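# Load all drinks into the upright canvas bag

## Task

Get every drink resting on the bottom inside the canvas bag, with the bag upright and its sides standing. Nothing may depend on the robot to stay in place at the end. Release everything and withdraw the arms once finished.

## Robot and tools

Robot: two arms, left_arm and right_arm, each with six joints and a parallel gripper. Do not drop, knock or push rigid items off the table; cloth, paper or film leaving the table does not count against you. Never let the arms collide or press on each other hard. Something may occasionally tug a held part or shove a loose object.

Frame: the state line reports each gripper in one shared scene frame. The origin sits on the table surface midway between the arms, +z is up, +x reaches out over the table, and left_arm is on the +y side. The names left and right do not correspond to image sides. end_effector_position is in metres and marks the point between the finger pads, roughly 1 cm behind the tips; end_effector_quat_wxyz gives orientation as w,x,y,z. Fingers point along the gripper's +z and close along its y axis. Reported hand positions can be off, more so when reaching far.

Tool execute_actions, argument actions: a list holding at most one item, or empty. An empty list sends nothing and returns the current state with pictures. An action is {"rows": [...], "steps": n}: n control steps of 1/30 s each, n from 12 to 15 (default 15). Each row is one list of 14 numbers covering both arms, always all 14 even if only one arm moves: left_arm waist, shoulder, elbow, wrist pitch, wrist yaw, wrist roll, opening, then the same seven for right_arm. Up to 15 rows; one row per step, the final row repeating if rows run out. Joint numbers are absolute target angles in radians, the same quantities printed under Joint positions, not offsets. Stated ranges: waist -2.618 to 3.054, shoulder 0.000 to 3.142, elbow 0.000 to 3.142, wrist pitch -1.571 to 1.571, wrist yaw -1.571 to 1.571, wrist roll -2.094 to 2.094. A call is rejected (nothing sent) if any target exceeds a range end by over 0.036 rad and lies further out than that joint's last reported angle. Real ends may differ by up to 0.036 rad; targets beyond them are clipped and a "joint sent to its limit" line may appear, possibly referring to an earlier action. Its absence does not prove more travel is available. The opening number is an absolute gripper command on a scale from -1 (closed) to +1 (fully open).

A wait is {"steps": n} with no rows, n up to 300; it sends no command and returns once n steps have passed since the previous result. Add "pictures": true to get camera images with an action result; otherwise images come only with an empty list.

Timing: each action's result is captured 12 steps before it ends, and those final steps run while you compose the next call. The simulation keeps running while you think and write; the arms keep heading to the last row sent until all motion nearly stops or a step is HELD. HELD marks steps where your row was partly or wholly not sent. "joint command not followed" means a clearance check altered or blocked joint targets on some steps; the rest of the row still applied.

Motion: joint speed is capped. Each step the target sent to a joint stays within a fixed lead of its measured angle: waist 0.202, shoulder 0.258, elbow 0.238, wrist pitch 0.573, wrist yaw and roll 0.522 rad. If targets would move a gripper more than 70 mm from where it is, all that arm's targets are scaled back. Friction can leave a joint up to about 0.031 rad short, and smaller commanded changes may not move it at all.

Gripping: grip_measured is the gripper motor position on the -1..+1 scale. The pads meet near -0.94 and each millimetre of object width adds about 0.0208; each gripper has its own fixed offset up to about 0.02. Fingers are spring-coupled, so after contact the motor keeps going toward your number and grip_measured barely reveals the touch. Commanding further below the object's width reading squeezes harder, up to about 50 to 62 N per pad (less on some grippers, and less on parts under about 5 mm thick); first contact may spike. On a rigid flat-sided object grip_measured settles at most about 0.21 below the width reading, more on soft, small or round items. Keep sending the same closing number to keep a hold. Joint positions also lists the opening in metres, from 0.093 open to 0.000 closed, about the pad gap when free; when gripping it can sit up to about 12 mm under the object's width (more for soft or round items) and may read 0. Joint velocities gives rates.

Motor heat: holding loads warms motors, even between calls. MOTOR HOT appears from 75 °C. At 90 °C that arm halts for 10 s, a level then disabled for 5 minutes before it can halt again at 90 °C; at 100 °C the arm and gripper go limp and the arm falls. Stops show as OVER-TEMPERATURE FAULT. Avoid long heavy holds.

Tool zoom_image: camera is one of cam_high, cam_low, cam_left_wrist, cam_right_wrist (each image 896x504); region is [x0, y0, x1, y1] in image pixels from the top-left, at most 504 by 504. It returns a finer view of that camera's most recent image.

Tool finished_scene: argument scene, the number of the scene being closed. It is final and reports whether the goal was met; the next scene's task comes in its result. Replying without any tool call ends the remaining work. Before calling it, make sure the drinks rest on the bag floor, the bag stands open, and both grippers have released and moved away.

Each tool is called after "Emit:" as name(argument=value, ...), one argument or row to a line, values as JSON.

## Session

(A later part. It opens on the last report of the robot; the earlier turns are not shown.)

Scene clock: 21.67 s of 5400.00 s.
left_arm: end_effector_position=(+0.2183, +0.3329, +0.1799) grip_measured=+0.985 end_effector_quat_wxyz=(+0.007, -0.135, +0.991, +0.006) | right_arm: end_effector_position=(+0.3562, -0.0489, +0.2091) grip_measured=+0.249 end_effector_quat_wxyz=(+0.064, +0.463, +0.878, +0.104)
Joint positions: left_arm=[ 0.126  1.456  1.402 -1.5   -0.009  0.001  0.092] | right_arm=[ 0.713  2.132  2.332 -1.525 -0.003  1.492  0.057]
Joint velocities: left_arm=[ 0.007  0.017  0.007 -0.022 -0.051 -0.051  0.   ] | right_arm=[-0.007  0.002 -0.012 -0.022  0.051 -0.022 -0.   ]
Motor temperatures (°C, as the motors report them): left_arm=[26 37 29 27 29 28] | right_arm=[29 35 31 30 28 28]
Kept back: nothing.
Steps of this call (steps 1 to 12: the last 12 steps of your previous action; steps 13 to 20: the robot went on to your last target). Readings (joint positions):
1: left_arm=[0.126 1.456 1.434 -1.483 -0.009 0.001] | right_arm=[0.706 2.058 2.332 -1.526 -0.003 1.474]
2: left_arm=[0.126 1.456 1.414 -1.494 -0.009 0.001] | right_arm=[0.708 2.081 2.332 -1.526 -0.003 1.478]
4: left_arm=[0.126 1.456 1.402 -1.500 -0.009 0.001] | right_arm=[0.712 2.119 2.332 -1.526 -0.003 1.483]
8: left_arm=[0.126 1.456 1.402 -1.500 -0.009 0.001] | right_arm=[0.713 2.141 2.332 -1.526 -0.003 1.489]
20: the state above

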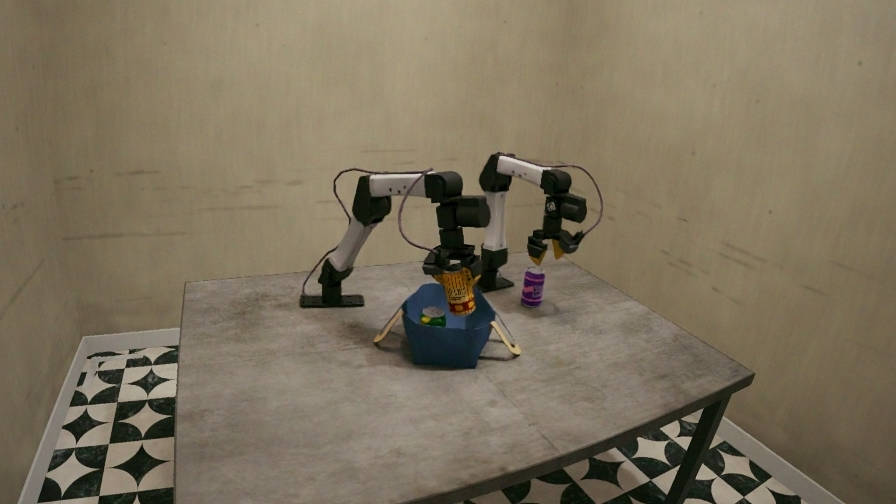

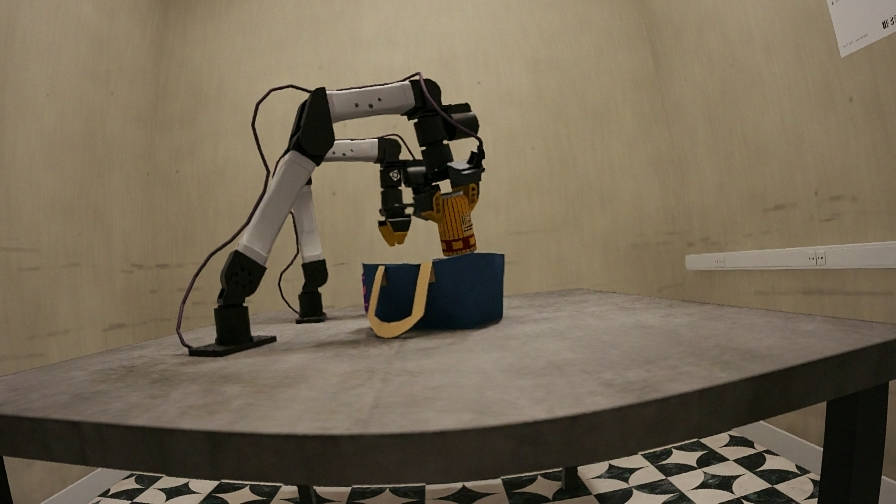

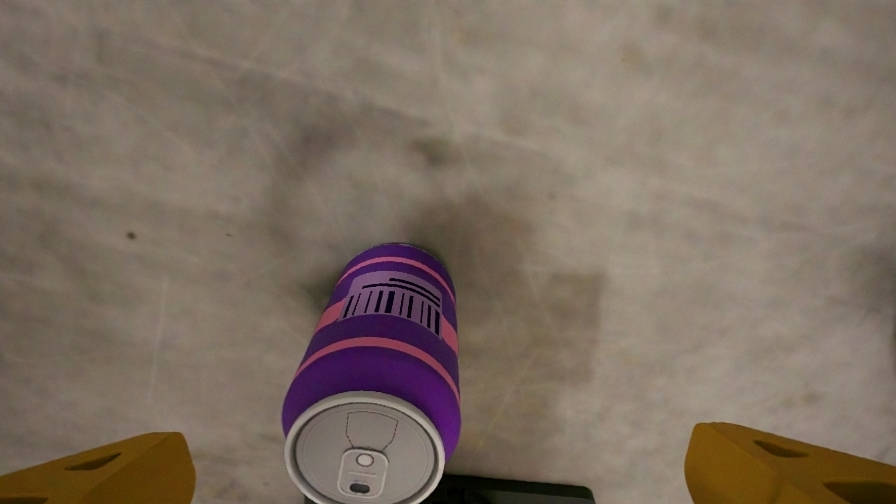

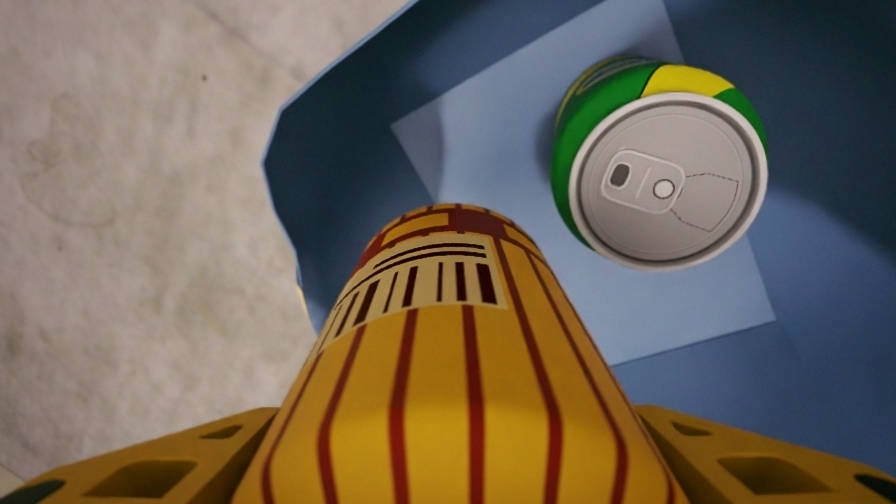

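Emit:
execute_actions(
  actions=[
    {"rows":[[0.24,1.33,1.3,-1.52,0,0,1,0.76,2.04,2.15,-1.5,0,1.5,0]],"steps":15},
  ],
)

Emit:
execute_actions(
  actions=[
    {"steps":20},
  ],
  pictures=true,
)

Scene clock: 22.77 s of 5400.00 s.
left_arm: end_effector_position=(+0.1994, +0.3443, +0.1772) grip_measured=+0.985 end_effector_quat_wxyz=(+0.013, -0.173, +0.985, +0.003) | right_arm: end_effector_position=(+0.3404, -0.0514, +0.1970) grip_measured=+0.249 end_effector_quat_wxyz=(+0.055, +0.458, +0.883, +0.084)
Joint positions: left_arm=[ 0.203  1.392  1.336 -1.489 -0.001  0.002  0.092] | right_arm=[ 0.728  2.08   2.207 -1.496  0.004  1.493  0.057]
Joint velocities: left_arm=[ 0.838 -0.735 -0.486 -0.33  -0.066  0.022 -0.001] | right_arm=[ 0.242 -0.31  -0.921 -0.403 -0.022  0.037  0.   ]
Motor temperatures (°C, as the motors report them): left_arm=[26 37 29 27 29 28] | right_arm=[29 36 31 30 28 28]
Steps of this call (steps 1 to 15: the robot went on to your last target; steps 16 to 30: nothing new was sent; steps 31 to 33: the first 3 steps of this action). Readings (joint positions):
31: left_arm=[0.139 1.444 1.387 -1.490 -0.003 0.002] | right_arm=[0.716 2.119 2.299 -1.509 -0.001 1.493]
32: left_arm=[0.171 1.418 1.358 -1.481 0.000 0.002] | right_arm=[0.721 2.095 2.244 -1.490 0.003 1.493]
33: the state above

Scene clock: 23.43 s of 5400.00 s.
left_arm: end_effector_position=(+0.1849, +0.3470, +0.1844) grip_measured=+0.985 end_effector_quat_wxyz=(+0.020, -0.189, +0.982, +0.006) | right_arm: end_effector_position=(+0.3199, -0.0449, +0.1846) grip_measured=+0.249 end_effector_quat_wxyz=(+0.032, +0.444, +0.894, +0.059)
Joint positions: left_arm=[ 0.236  1.337  1.322 -1.514 -0.003  0.002  0.092] | right_arm=[ 0.764  2.072  2.154 -1.518 -0.005  1.493  0.057]
Joint velocities: left_arm=[-0.007 -0.017  0.002  0.022 -0.007 -0.051 -0.001] | right_arm=[ 0.002  0.002 -0.002  0.066 -0.007  0.007 -0.   ]
Motor temperatures (°C, as the motors report them): left_arm=[26 37 29 27 29 28] | right_arm=[29 36 31 30 28 28]
Kept back: nothing.
Steps of this call (steps 1 to 12: the last 12 steps of your previous action; steps 13 to 20: the robot went on to your last target). Readings (joint positions):
1: left_arm=[0.225 1.370 1.325 -1.500 -0.003 0.002] | right_arm=[0.737 2.073 2.182 -1.508 0.002 1.493]
2: left_arm=[0.234 1.354 1.322 -1.509 -0.003 0.002] | right_arm=[0.746 2.072 2.169 -1.516 0.000 1.493]
4: left_arm=[0.236 1.338 1.322 -1.514 -0.003 0.002] | right_arm=[0.759 2.072 2.155 -1.519 -0.004 1.493]
8: left_arm=[0.236 1.337 1.322 -1.514 -0.003 0.002] | right_arm=[0.764 2.072 2.154 -1.518 -0.006 1.493]
20: the state above

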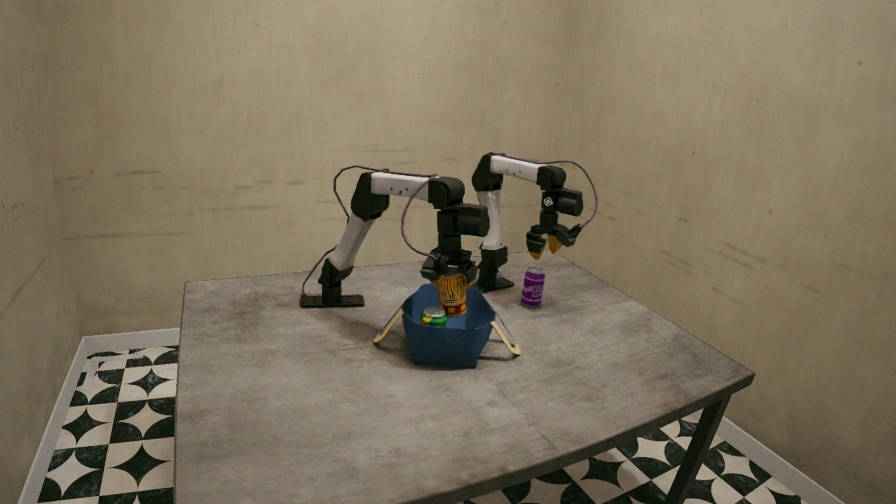

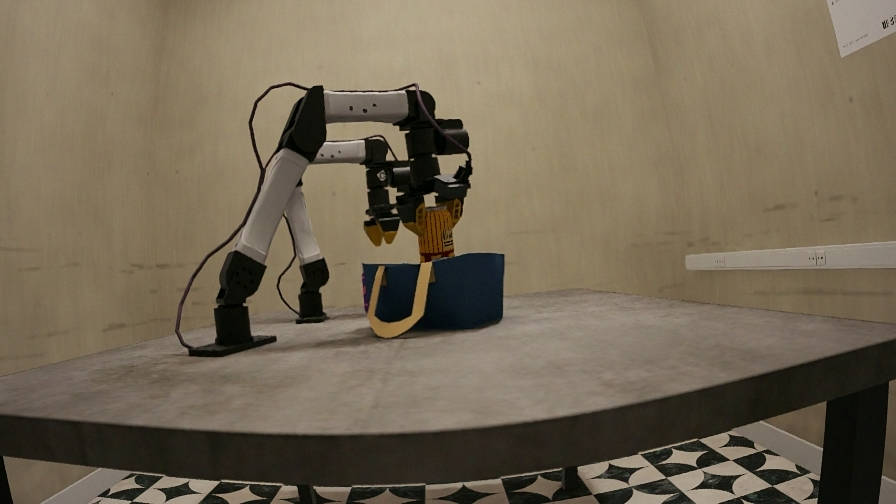

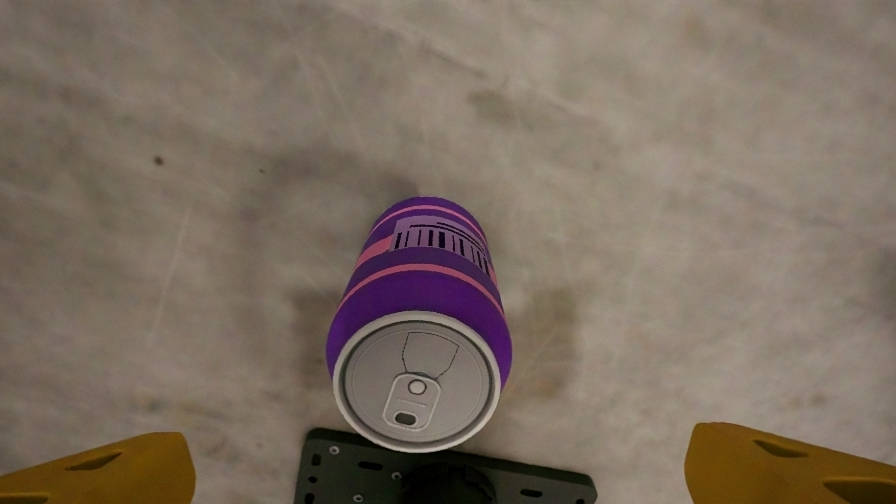

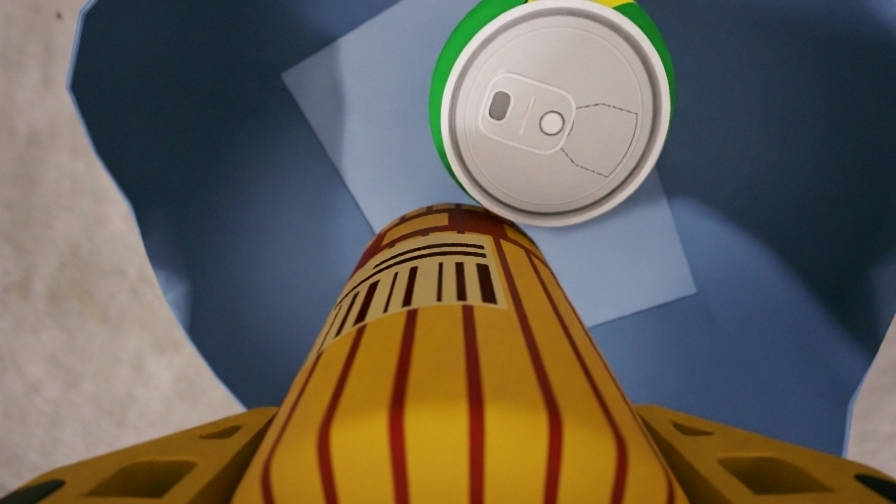

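Emit:
execute_actions(
  actions=[
    {"rows":[[0.255,1.33,1.2,-1.42,0,0,1,0.82,2.07,2.15,-1.5,0,1.5,0],[0.255,1.33,1.2,-1.42,0,0,1,0.82,2.07,2.15,-1.5,0,1.5,0],[0.255,1.35,1.1,-1.3,0,0,1,0.82,2.07,2.15,-1.5,0,1.5,0],[0.255,1.35,1.1,-1.3,0,0,1,0.82,2.07,2.15,-1.5,0,1.5,0],[0.255,1.35,1.1,-1.3,0,0,1,0.82,2.1,2.06,-1.44,0,1.5,0],[0.255,1.385,0.97,-1.16,0,0,1,0.82,2.1,2.06,-1.44,0,1.5,0],[0.255,1.385,0.97,-1.16,0,0,1,0.82,2.1,2.06,-1.44,0,1.5,0],[0.255,1.385,0.97,-1.16,0,0,1,0.82,2.15,1.96,-1.38,0,1.5,0]],"steps":15},
  ],
)

Emit:
execute_actions(
  actions=[
    {"steps":22},
  ],
  pictures=true,
)

Scene clock: 25.03 s of 5400.00 s.
left_arm: end_effector_position=(+0.1823, +0.3476, +0.1650) grip_measured=+0.985 end_effector_quat_wxyz=(+0.013, -0.193, +0.981, +0.004) | right_arm: end_effector_position=(+0.3162, -0.0392, +0.1846) grip_measured=+0.249 end_effector_quat_wxyz=(+0.036, +0.435, +0.898, +0.057)
Joint positions: left_arm=[ 0.244  1.329  1.238 -1.454 -0.003  0.002  0.092] | right_arm=[ 0.783  2.072  2.154 -1.518  0.004  1.493  0.057]
Joint velocities: left_arm=[ 0.085 -0.037 -1.463  1.15  -0.007  0.007  0.001] | right_arm=[ 0.291 -0.017  0.017 -0.022 -0.066  0.007 -0.001]
Motor temperatures (°C, as the motors report them): left_arm=[26 37 29 27 29 28] | right_arm=[29 36 31 30 28 28]
Steps of this call (steps 1 to 15: the robot went on to your last target; steps 16 to 45: nothing new was sent; steps 46 to 48: the first 3 steps of this action). Readings (joint positions):
46: left_arm=[0.238 1.334 1.307 -1.500 -0.003 0.002] | right_arm=[0.767 2.072 2.154 -1.518 -0.003 1.493]
47: left_arm=[0.241 1.329 1.278 -1.479 -0.003 0.002] | right_arm=[0.774 2.072 2.154 -1.518 0.002 1.493]
48: the state above

Scene clock: 25.77 s of 5400.00 s.
left_arm: end_effector_position=(+0.1870, +0.3502, +0.0894) grip_measured=+0.985 end_effector_quat_wxyz=(-0.003, -0.194, +0.981, +0.001) | right_arm: end_effector_position=(+0.3014, -0.0277, +0.0945) grip_measured=+0.249 end_effector_quat_wxyz=(-0.010, +0.418, +0.908, -0.015)
Joint positions: left_arm=[ 0.247  1.382  0.979 -1.174 -0.003  0.002  0.092] | right_arm=[ 0.823  2.173  1.954 -1.388 -0.003  1.493  0.057]
Joint velocities: left_arm=[-0.012 -0.007 -0.007 -0.007  0.066 -0.081  0.   ] | right_arm=[ 0.002  0.012 -0.002  0.022 -0.022  0.007  0.001]
Motor temperatures (°C, as the motors report them): left_arm=[26 37 29 27 29 28] | right_arm=[29 36 31 30 28 28]
Kept back: nothing.
Steps of this call (steps 1 to 12: the last 12 steps of your previous action; steps 13 to 22: the robot went on to your last target). Readings (joint positions):
1: left_arm=[0.246 1.329 1.191 -1.422 -0.003 0.002] | right_arm=[0.794 2.072 2.154 -1.518 0.004 1.493]
2: left_arm=[0.247 1.336 1.152 -1.400 -0.003 0.002] | right_arm=[0.804 2.073 2.141 -1.509 0.004 1.493]
4: left_arm=[0.247 1.345 1.061 -1.322 -0.003 0.002] | right_arm=[0.819 2.077 2.104 -1.486 0.001 1.493]
8: left_arm=[0.247 1.382 0.979 -1.244 -0.003 0.002] | right_arm=[0.823 2.134 1.991 -1.429 -0.001 1.493]
22: the state above

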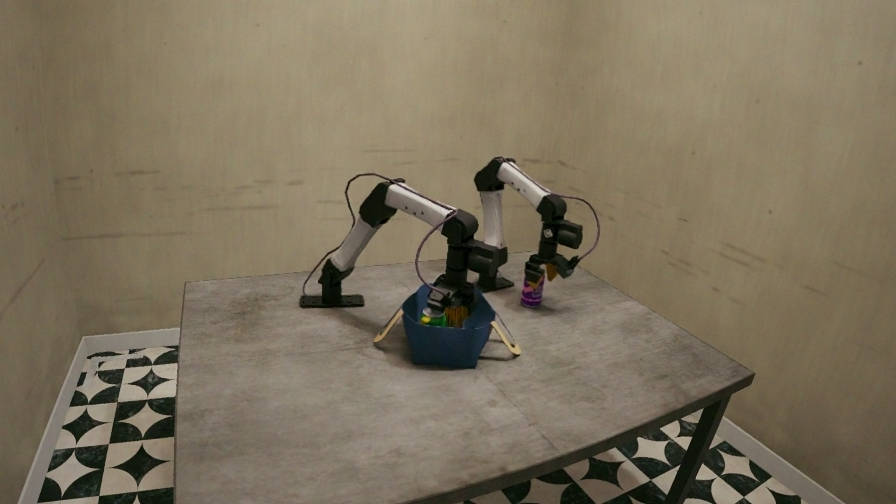

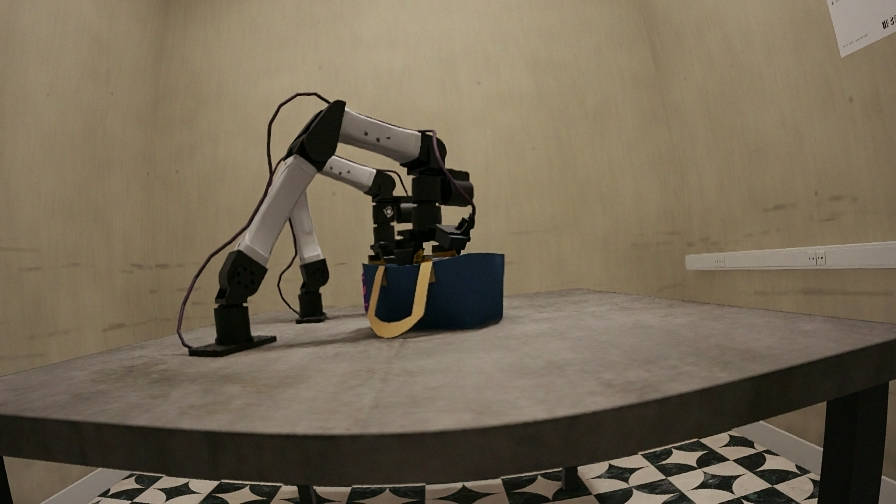

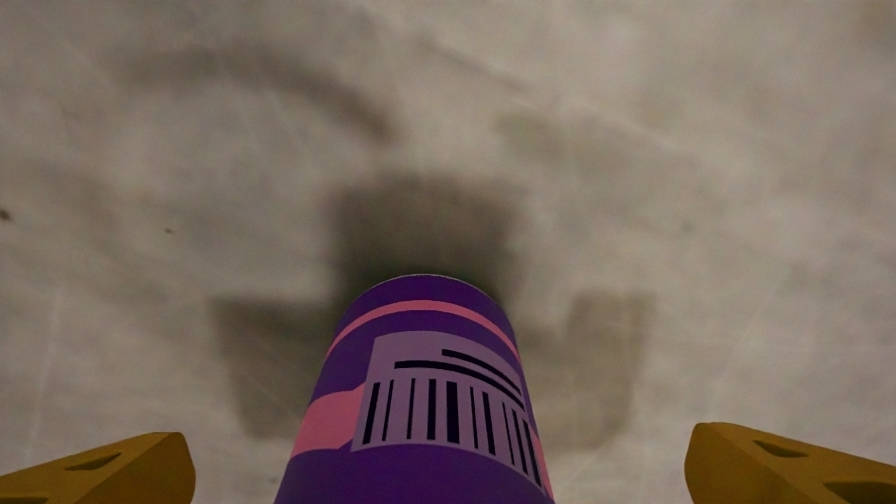

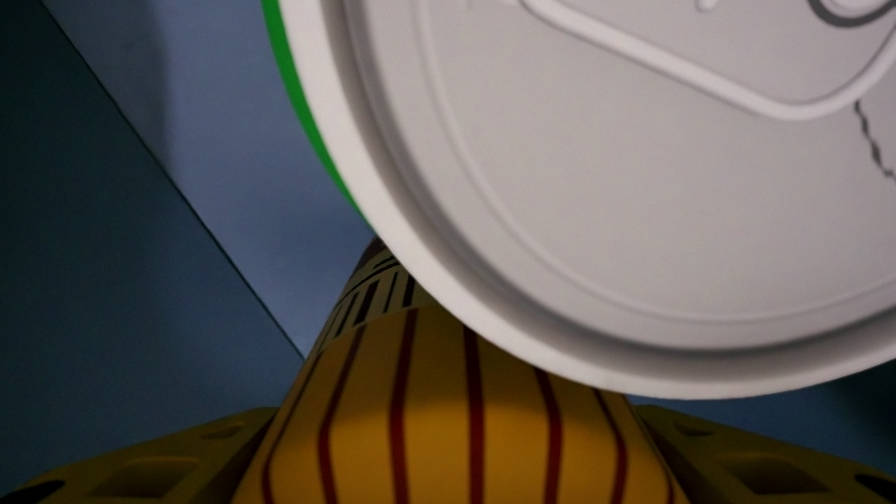

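Emit:
execute_actions(
  actions=[
    {"rows":[[0.255,1.31,0.905,-1.17,0,0,1,0.84,2.11,1.88,-1.34,0,1.5,0]],"steps":15},
  ],
)

Emit:
execute_actions(
  actions=[
    {"steps":18},
  ],
  pictures=true,
)

Scene clock: 26.33 s of 5400.00 s.
left_arm: end_effector_position=(+0.1803, +0.3475, +0.0868) grip_measured=+0.985 end_effector_quat_wxyz=(+0.001, -0.194, +0.981, +0.002) | right_arm: end_effector_position=(+0.2978, -0.0293, +0.0918) grip_measured=+0.249 end_effector_quat_wxyz=(-0.009, +0.417, +0.909, -0.013)
Joint positions: left_arm=[ 0.247  1.346  0.94  -1.162 -0.003  0.002  0.092] | right_arm=[ 0.826  2.15   1.908 -1.359 -0.003  1.493  0.057]
Joint velocities: left_arm=[ 0.007 -0.413 -0.354 -0.183  0.022  0.007  0.001] | right_arm=[ 0.056 -0.159 -0.359 -0.066 -0.007 -0.066 -0.   ]
Motor temperatures (°C, as the motors report them): left_arm=[26 37 29 27 29 28] | right_arm=[29 37 31 30 28 28]
Steps of this call (steps 1 to 14: the robot went on to your last target; steps 15 to 17: the first 3 steps of this action). Readings (joint positions):
15: left_arm=[0.247 1.376 0.971 -1.166 -0.003 0.002] | right_arm=[0.824 2.167 1.943 -1.377 -0.003 1.493]
16: left_arm=[0.247 1.361 0.954 -1.159 -0.003 0.002] | right_arm=[0.825 2.156 1.922 -1.363 -0.003 1.493]
17: the state above

Scene clock: 26.93 s of 5400.00 s.
left_arm: end_effector_position=(+0.1751, +0.3453, +0.0867) grip_measured=+0.985 end_effector_quat_wxyz=(-0.001, -0.194, +0.981, +0.001) | right_arm: end_effector_position=(+0.2951, -0.0278, +0.0896) grip_measured=+0.249 end_effector_quat_wxyz=(-0.008, +0.414, +0.910, -0.012)
Joint positions: left_arm=[ 0.247  1.327  0.925 -1.17  -0.003  0.002  0.092] | right_arm=[ 0.833  2.144  1.89  -1.347 -0.003  1.493  0.057]
Joint velocities: left_arm=[-0.012  0.007 -0.002 -0.007 -0.037 -0.037  0.001] | right_arm=[-0.002 -0.002  0.017  0.066 -0.037  0.022 -0.   ]
Motor temperatures (°C, as the motors report them): left_arm=[26 37 29 27 29 28] | right_arm=[29 37 31 30 28 28]
Kept back: nothing.
Steps of this call (steps 1 to 12: the last 12 steps of your previous action; steps 13 to 18: the robot went on to your last target). Readings (joint positions):
1: left_arm=[0.247 1.335 0.930 -1.166 -0.003 0.002] | right_arm=[0.828 2.145 1.899 -1.359 -0.003 1.493]
2: left_arm=[0.247 1.329 0.926 -1.169 -0.003 0.002] | right_arm=[0.829 2.144 1.893 -1.359 -0.003 1.493]
4: left_arm=[0.247 1.327 0.925 -1.170 -0.003 0.002] | right_arm=[0.831 2.144 1.890 -1.358 -0.003 1.493]
8: left_arm=[0.247 1.327 0.925 -1.170 -0.003 0.002] | right_arm=[0.833 2.144 1.890 -1.351 -0.003 1.493]
18: the state above

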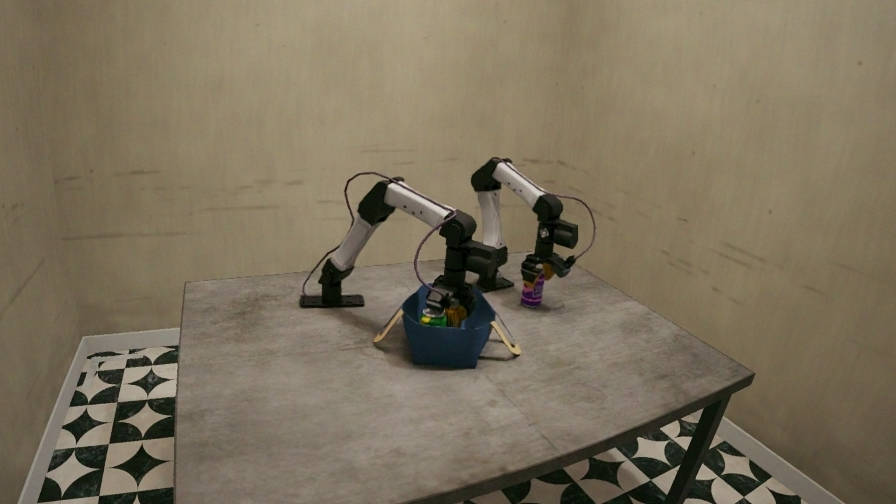

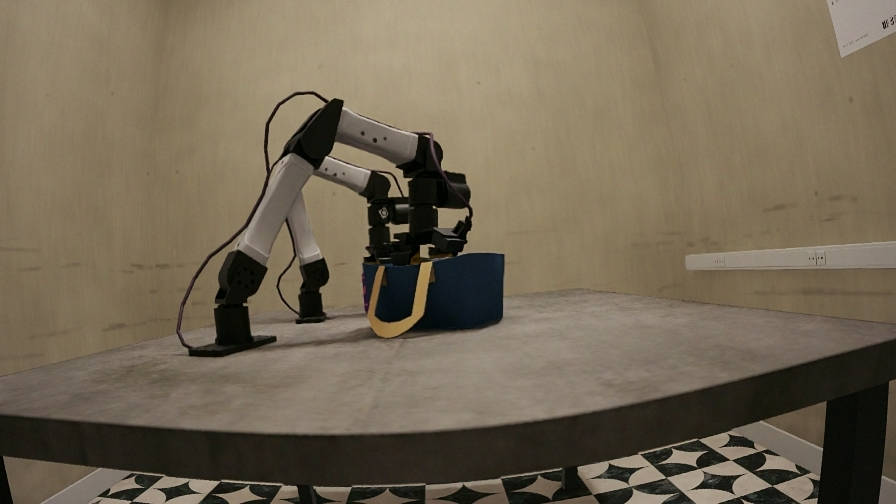

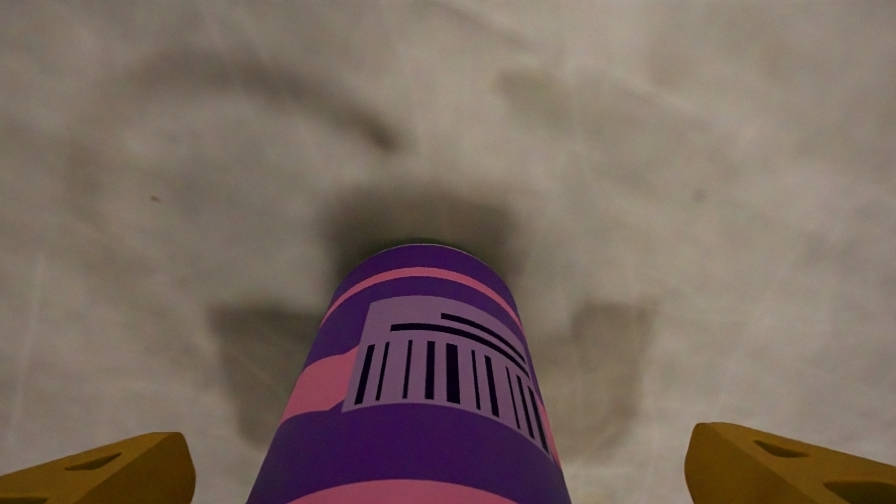

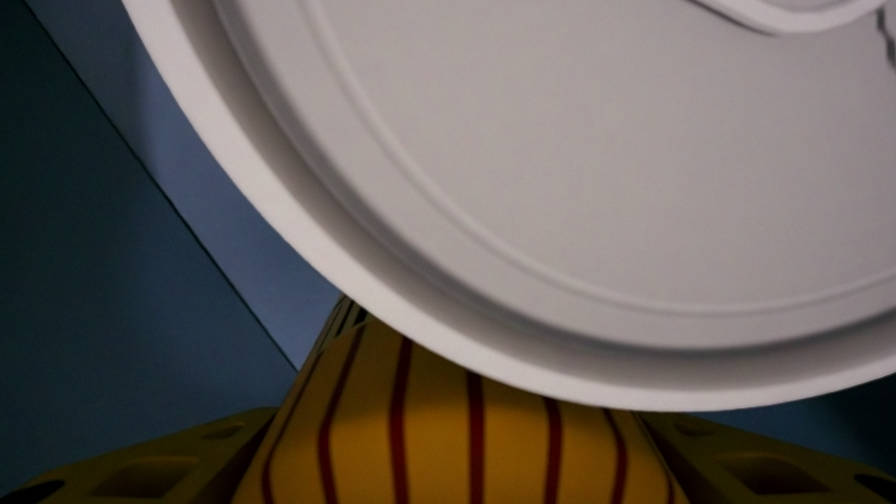

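Emit:
execute_actions(
  actions=[
    {"rows":[[0.255,1.31,0.905,-1.17,0,0,0,0.84,2.11,1.88,-1.34,0,1.5,0.6]],"steps":15},
  ],
)

Emit:
execute_actions(
  actions=[
    {"rows":[[0.255,1.31,0.905,-1.17,0,0,0,0.84,2.11,1.88,-1.34,0,1.5,0.6],[0.255,1.3,1.1,-1.3,0,0,0,0.84,2.05,2.0,-1.44,0,1.5,0.6],[0.255,1.3,1.1,-1.3,0,0,0,0.84,2.05,2.0,-1.44,0,1.5,0.6],[0.255,1.3,1.3,-1.5,0,0,0,0.84,2.0,2.1,-1.5,0,1.5,0.6],[0.255,1.3,1.3,-1.5,0,0,0,0.84,2.0,2.1,-1.5,0,1.5,0.6],[0.255,1.35,1.5,-1.5,0,0,0,0.84,1.85,2.1,-1.5,0,1.5,0.6],[0.255,1.35,1.5,-1.5,0,0,0,0.84,1.85,2.1,-1.5,0,1.5,0.6],[0.255,1.5,1.75,-1.5,0,0,0,0.84,1.75,2.1,-1.5,0,1.5,0.6]],"steps":15},
  ],
)

Emit:
execute_actions(
  actions=[
    {"steps":20},
  ],
  pictures=true,
)

Scene clock: 27.93 s of 5400.00 s.
left_arm: end_effector_position=(+0.1748, +0.3462, +0.0867) grip_measured=+0.274 end_effector_quat_wxyz=(-0.001, -0.195, +0.981, +0.003) | right_arm: end_effector_position=(+0.2952, -0.0277, +0.0914) grip_measured=+0.588 end_effector_quat_wxyz=(-0.007, +0.414, +0.910, -0.010)
Joint positions: left_arm=[ 0.248  1.327  0.925 -1.17  -0.007  0.002  0.058] | right_arm=[ 0.833  2.139  1.89  -1.347 -0.003  1.493  0.073]
Joint velocities: left_arm=[ 0.017 -0.022 -0.017 -0.037  0.081 -0.051 -0.421] | right_arm=[-0.002 -0.115 -0.017 -0.022  0.007 -0.066  0.021]
Motor temperatures (°C, as the motors report them): left_arm=[26 37 29 27 29 28] | right_arm=[29 37 31 30 28 28]
Steps of this call (steps 1 to 15: the robot went on to your last target; steps 16 to 27: nothing new was sent; steps 28 to 30: the first 3 steps of this action). Readings (joint positions):
28: left_arm=[0.247 1.327 0.925 -1.170 -0.003 0.002] | right_arm=[0.833 2.144 1.890 -1.347 -0.003 1.493]
29: left_arm=[0.247 1.327 0.925 -1.170 -0.004 0.002] | right_arm=[0.833 2.142 1.890 -1.347 -0.003 1.493]
30: the state above

Scene clock: 28.43 s of 5400.00 s.
left_arm: end_effector_position=(+0.1777, +0.3469, +0.0996) grip_measured=+0.118 end_effector_quat_wxyz=(-0.001, -0.195, +0.981, +0.002) | right_arm: end_effector_position=(+0.2956, -0.0275, +0.1075) grip_measured=+0.598 end_effector_quat_wxyz=(-0.002, +0.414, +0.910, -0.001)
Joint positions: left_arm=[ 0.248  1.331  0.98  -1.22  -0.004  0.002  0.051] | right_arm=[ 0.833  2.118  1.921 -1.377 -0.002  1.494  0.074]
Joint velocities: left_arm=[ 0.022  0.012  1.175 -0.769  0.007 -0.037 -0.   ] | right_arm=[-0.002 -0.198  0.603 -0.388 -0.037 -0.007 -0.   ]
Motor temperatures (°C, as the motors report them): left_arm=[26 37 29 27 29 28] | right_arm=[29 37 31 30 28 28]
Steps of this call (steps 1 to 12: the last 12 steps of your previous action; steps 13 to 15: the first 3 steps of this action). Readings (joint positions):
13: left_arm=[0.248 1.327 0.925 -1.168 -0.004 0.002] | right_arm=[0.833 2.122 1.890 -1.346 -0.002 1.494]
14: left_arm=[0.248 1.328 0.943 -1.187 -0.004 0.002] | right_arm=[0.833 2.119 1.901 -1.359 -0.002 1.494]
15: the state above

Scene clock: 29.10 s of 5400.00 s.
left_arm: end_effector_position=(+0.2601, +0.3812, +0.2600) grip_measured=+0.118 end_effector_quat_wxyz=(+0.146, -0.193, +0.970, +0.031) | right_arm: end_effector_position=(+0.2704, -0.0462, +0.2978) grip_measured=+0.598 end_effector_quat_wxyz=(+0.106, +0.404, +0.888, +0.194)
Joint positions: left_arm=[ 0.248  1.498  1.73  -1.503 -0.004  0.002  0.051] | right_arm=[ 0.833  1.741  2.103 -1.487 -0.002  1.494  0.074]
Joint velocities: left_arm=[-0.017 -0.002  0.002 -0.066 -0.022  0.051 -0.   ] | right_arm=[-0.012  0.095 -0.017 -0.066  0.051  0.007 -0.   ]
Motor temperatures (°C, as the motors report them): left_arm=[26 37 29 27 29 28] | right_arm=[29 37 31 30 28 28]
Kept back: nothing.
Steps of this call (steps 1 to 12: the last 12 steps of your previous action; steps 13 to 20: the robot went on to your last target). Readings (joint positions):
1: left_arm=[0.248 1.331 1.036 -1.268 -0.004 0.002] | right_arm=[0.833 2.108 1.948 -1.396 -0.002 1.494]
2: left_arm=[0.248 1.332 1.104 -1.319 -0.004 0.002] | right_arm=[0.833 2.095 1.982 -1.414 -0.002 1.494]
4: left_arm=[0.248 1.335 1.258 -1.392 -0.004 0.002] | right_arm=[0.833 2.035 2.016 -1.418 -0.002 1.494]
8: left_arm=[0.248 1.456 1.587 -1.466 -0.004 0.002] | right_arm=[0.833 1.861 2.051 -1.436 -0.002 1.494]
20: the state above

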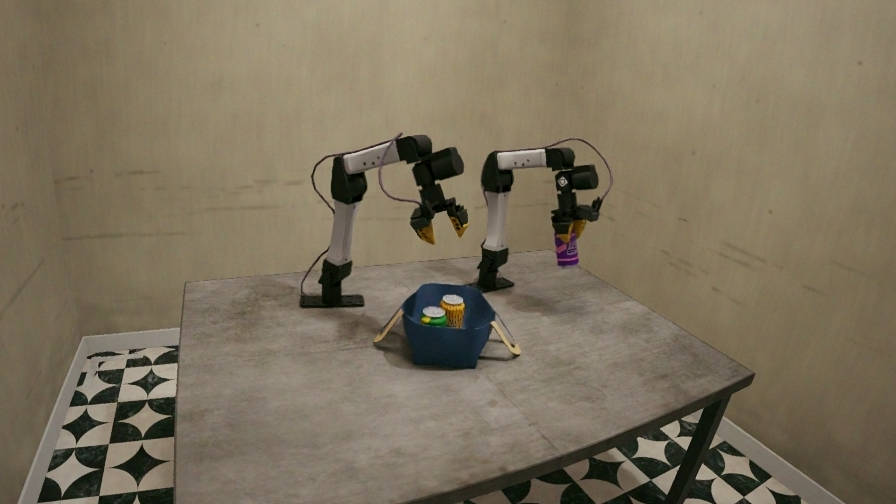

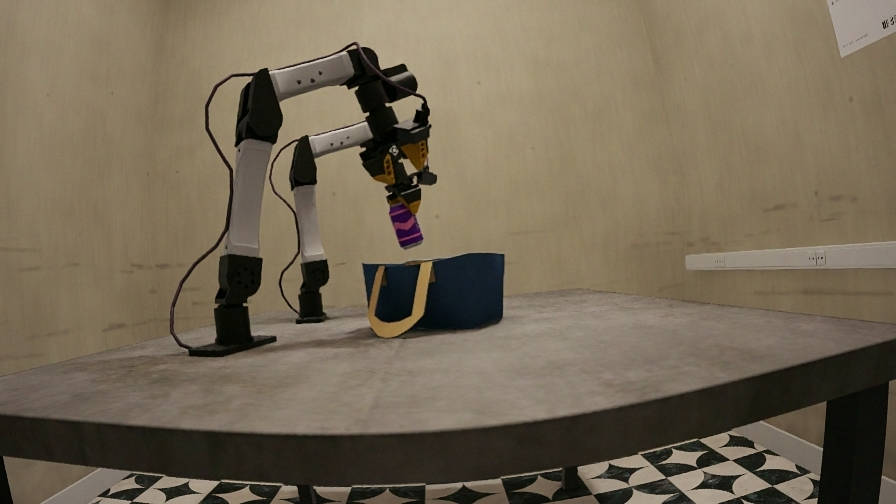

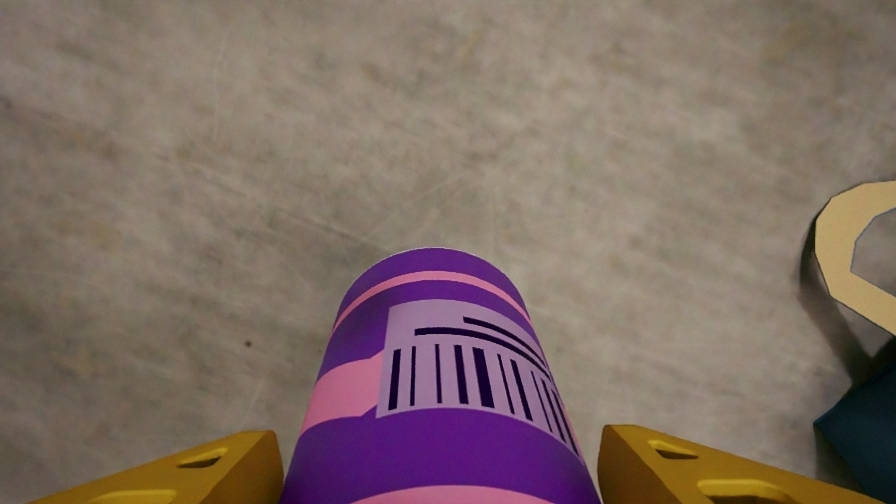

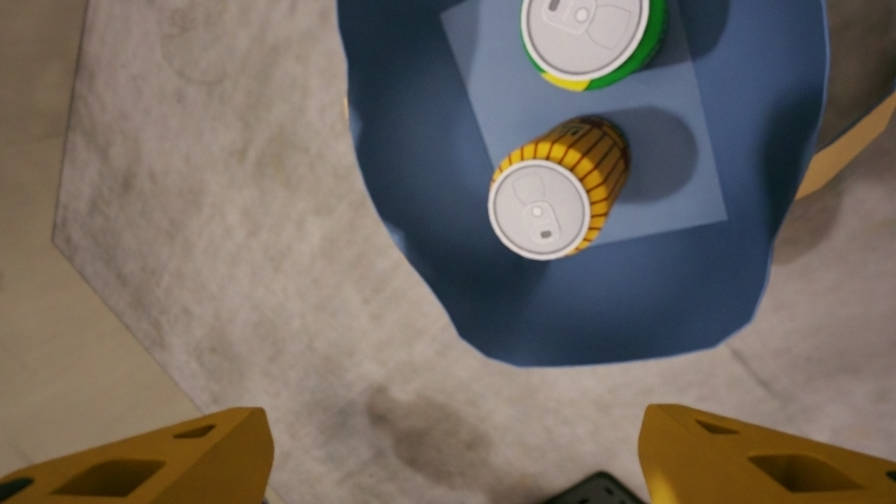

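Emit:
execute_actions(
  actions=[
    {"rows":[[-0.1,1.7,2.1,-1.5,0,0,0,0.2,1.6,1.9,-1.5,0,0.5,1]],"steps":15},
  ],
)

Emit:
execute_actions(
  actions=[
    {"steps":12},
  ],
)

Emit:
execute_actions(
  actions=[
    {"rows":[[-0.92,1.87,2.3,-1.5,0,0,0,-0.1,1.6,1.9,-1.5,0,0,1]],"steps":15},
  ],
)

Emit:
execute_actions(
  actions=[
    {"steps":30},
  ],
  pictures=true,
)

Scene clock: 30.00 s of 5400.00 s.
left_arm: end_effector_position=(+0.2923, +0.3597, +0.2730) grip_measured=+0.118 end_effector_quat_wxyz=(+0.148, -0.138, +0.979, +0.039) | right_arm: end_effector_position=(+0.2740, -0.0906, +0.2832) grip_measured=+0.968 end_effector_quat_wxyz=(+0.117, +0.343, +0.918, +0.160)
Joint positions: left_arm=[ 0.131  1.607  1.893 -1.553 -0.036  0.001  0.051] | right_arm=[ 0.717  1.667  1.969 -1.474 -0.022  1.244  0.092]
Joint velocities: left_arm=[-1.575  1.331  1.819 -0.066 -0.051  0.066  0.001] | right_arm=[-1.858 -0.686 -1.048 -0.315 -0.125 -2.777  0.031]
Motor temperatures (°C, as the motors report them): left_arm=[26 36 29 27 29 28] | right_arm=[29 37 31 30 28 28]
Steps of this call (steps 1 to 24: the robot went on to your last target; steps 25 to 27: the first 3 steps of this action). Readings (joint positions):
25: left_arm=[0.229 1.521 1.762 -1.533 -0.015 0.001] | right_arm=[0.815 1.727 2.072 -1.475 -0.012 1.430]
26: left_arm=[0.184 1.563 1.828 -1.554 -0.035 0.001] | right_arm=[0.777 1.695 2.013 -1.464 -0.022 1.337]
27: the state above

Scene clock: 30.40 s of 5400.00 s.
left_arm: end_effector_position=(+0.3517, +0.2789, +0.2932) grip_measured=+0.118 end_effector_quat_wxyz=(+0.205, -0.017, +0.979, -0.001) | right_arm: end_effector_position=(+0.3070, -0.2753, +0.2834) grip_measured=+0.983 end_effector_quat_wxyz=(+0.185, +0.279, +0.941, +0.049)
Joint positions: left_arm=[-0.107  1.72   2.071 -1.509  0.01   0.001  0.051] | right_arm=[ 0.187  1.617  1.923 -1.492  0.01   0.569  0.092]
Joint velocities: left_arm=[ 0.022 -0.017 -0.012 -0.139 -0.037 -0.066 -0.001] | right_arm=[ 0.095 -0.042 -0.012  0.081 -0.037 -0.447  0.   ]
Motor temperatures (°C, as the motors report them): left_arm=[26 36 29 27 29 28] | right_arm=[29 37 31 30 28 28]
Kept back: nothing.
Steps of this call (steps 1 to 12: the last 12 steps of your previous action). Readings (joint positions):
1: left_arm=[0.073 1.647 1.951 -1.550 -0.035 0.001] | right_arm=[0.648 1.648 1.942 -1.484 -0.021 1.148]
2: left_arm=[0.015 1.679 1.997 -1.538 -0.035 0.001] | right_arm=[0.575 1.635 1.929 -1.490 -0.019 1.051]
4: left_arm=[-0.077 1.715 2.050 -1.490 -0.014 0.001] | right_arm=[0.428 1.624 1.923 -1.491 -0.015 0.865]
8: left_arm=[-0.117 1.720 2.070 -1.490 0.018 0.001] | right_arm=[0.199 1.622 1.923 -1.491 0.006 0.655]
12: the state above

Scene clock: 30.50 s of 5400.00 s.
left_arm: end_effector_position=(+0.3682, +0.2467, +0.3022) grip_measured=+0.118 end_effector_quat_wxyz=(+0.214, +0.029, +0.976, +0.009) | right_arm: end_effector_position=(+0.3039, -0.3147, +0.2836) grip_measured=+0.983 end_effector_quat_wxyz=(+0.189, +0.218, +0.957, +0.025)
Joint positions: left_arm=[-0.212  1.802  2.208 -1.547 -0.033  0.001  0.051] | right_arm=[ 0.057  1.616  1.923 -1.493 -0.016  0.316  0.092]
Joint velocities: left_arm=[-1.541  0.769  1.023  0.212 -0.125  0.051  0.   ] | right_arm=[-1.951  0.002 -0.007 -0.051  0.007 -2.147 -0.001]
Motor temperatures (°C, as the motors report them): left_arm=[26 36 29 27 29 28] | right_arm=[29 37 31 30 28 28]
Steps of this call (steps 1 to 3: the first 3 steps of this action). Readings (joint positions):
1: left_arm=[-0.124 1.738 2.104 -1.534 -0.002 0.001] | right_arm=[0.169 1.617 1.923 -1.493 -0.003 0.493]
2: left_arm=[-0.162 1.772 2.164 -1.553 -0.027 0.001] | right_arm=[0.122 1.616 1.923 -1.493 -0.015 0.396]
3: the state above

Scene clock: 31.50 s of 5400.00 s.
left_arm: end_effector_position=(+0.2788, -0.0229, +0.2861) grip_measured=+0.118 end_effector_quat_wxyz=(+0.192, +0.371, +0.905, -0.083) | right_arm: end_effector_position=(+0.2910, -0.3733, +0.2836) grip_measured=+0.983 end_effector_quat_wxyz=(+0.188, +0.151, +0.970, -0.032)
Joint positions: left_arm=[-0.922  1.901  2.268 -1.517  0.008  0.001  0.051] | right_arm=[-0.108  1.616  1.923 -1.493  0.009  0.008  0.092]
Joint velocities: left_arm=[ 0.007  0.007 -0.012 -0.022  0.037 -0.081 -0.   ] | right_arm=[ 0.012  0.002  0.007 -0.037  0.066 -0.037 -0.   ]
Motor temperatures (°C, as the motors report them): left_arm=[26 37 30 27 29 28] | right_arm=[29 37 31 30 28 28]
Kept back: nothing.
Steps of this call (steps 1 to 12: the last 12 steps of your previous action; steps 13 to 30: the robot went on to your last target). Readings (joint positions):
1: left_arm=[-0.269 1.825 2.234 -1.539 -0.033 0.001] | right_arm=[-0.008 1.616 1.923 -1.493 -0.013 0.254]
2: left_arm=[-0.328 1.844 2.249 -1.527 -0.033 0.001] | right_arm=[-0.063 1.616 1.923 -1.493 -0.006 0.206]
4: left_arm=[-0.452 1.873 2.260 -1.498 -0.030 0.001] | right_arm=[-0.115 1.616 1.923 -1.493 0.009 0.137]
8: left_arm=[-0.704 1.900 2.261 -1.494 -0.020 0.001] | right_arm=[-0.110 1.616 1.923 -1.493 0.009 0.060]
30: the state above

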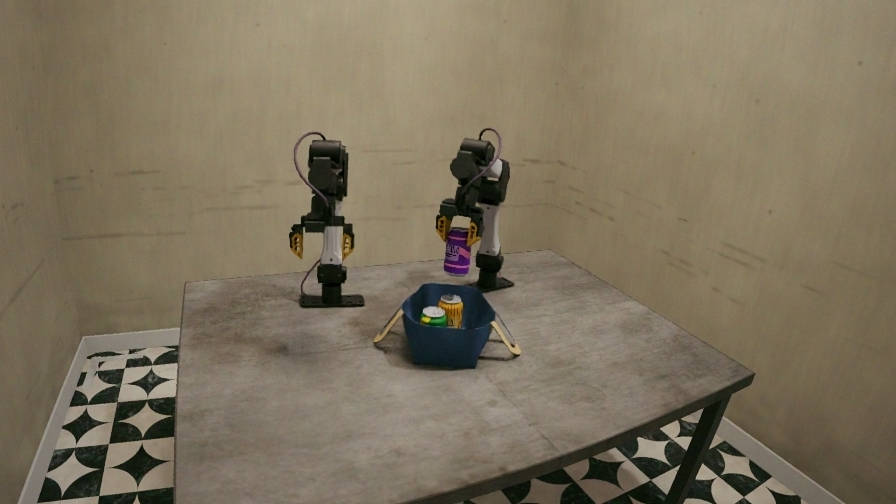

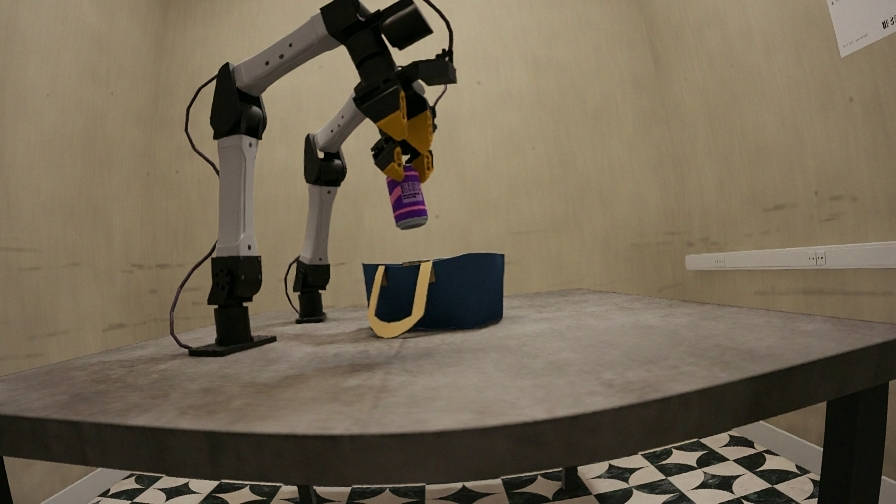

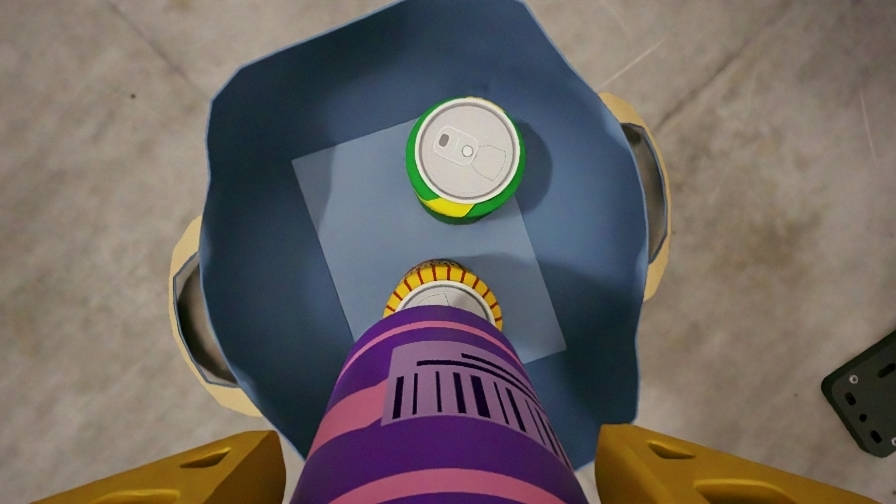

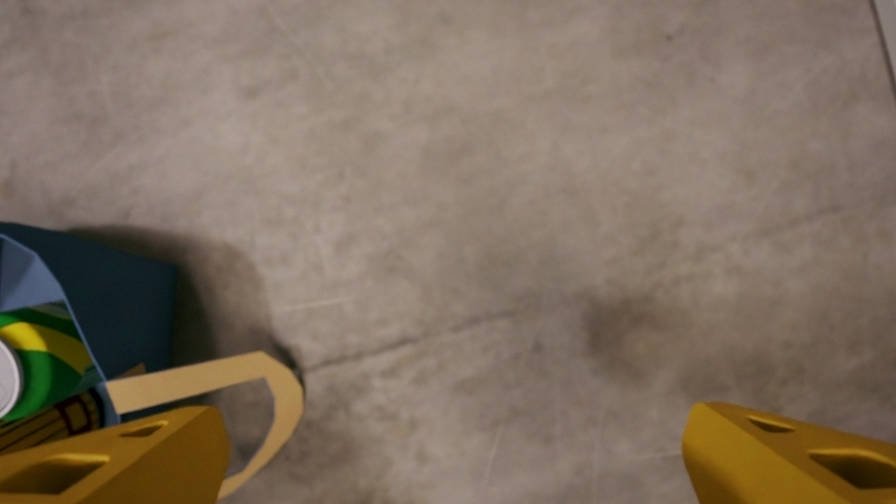

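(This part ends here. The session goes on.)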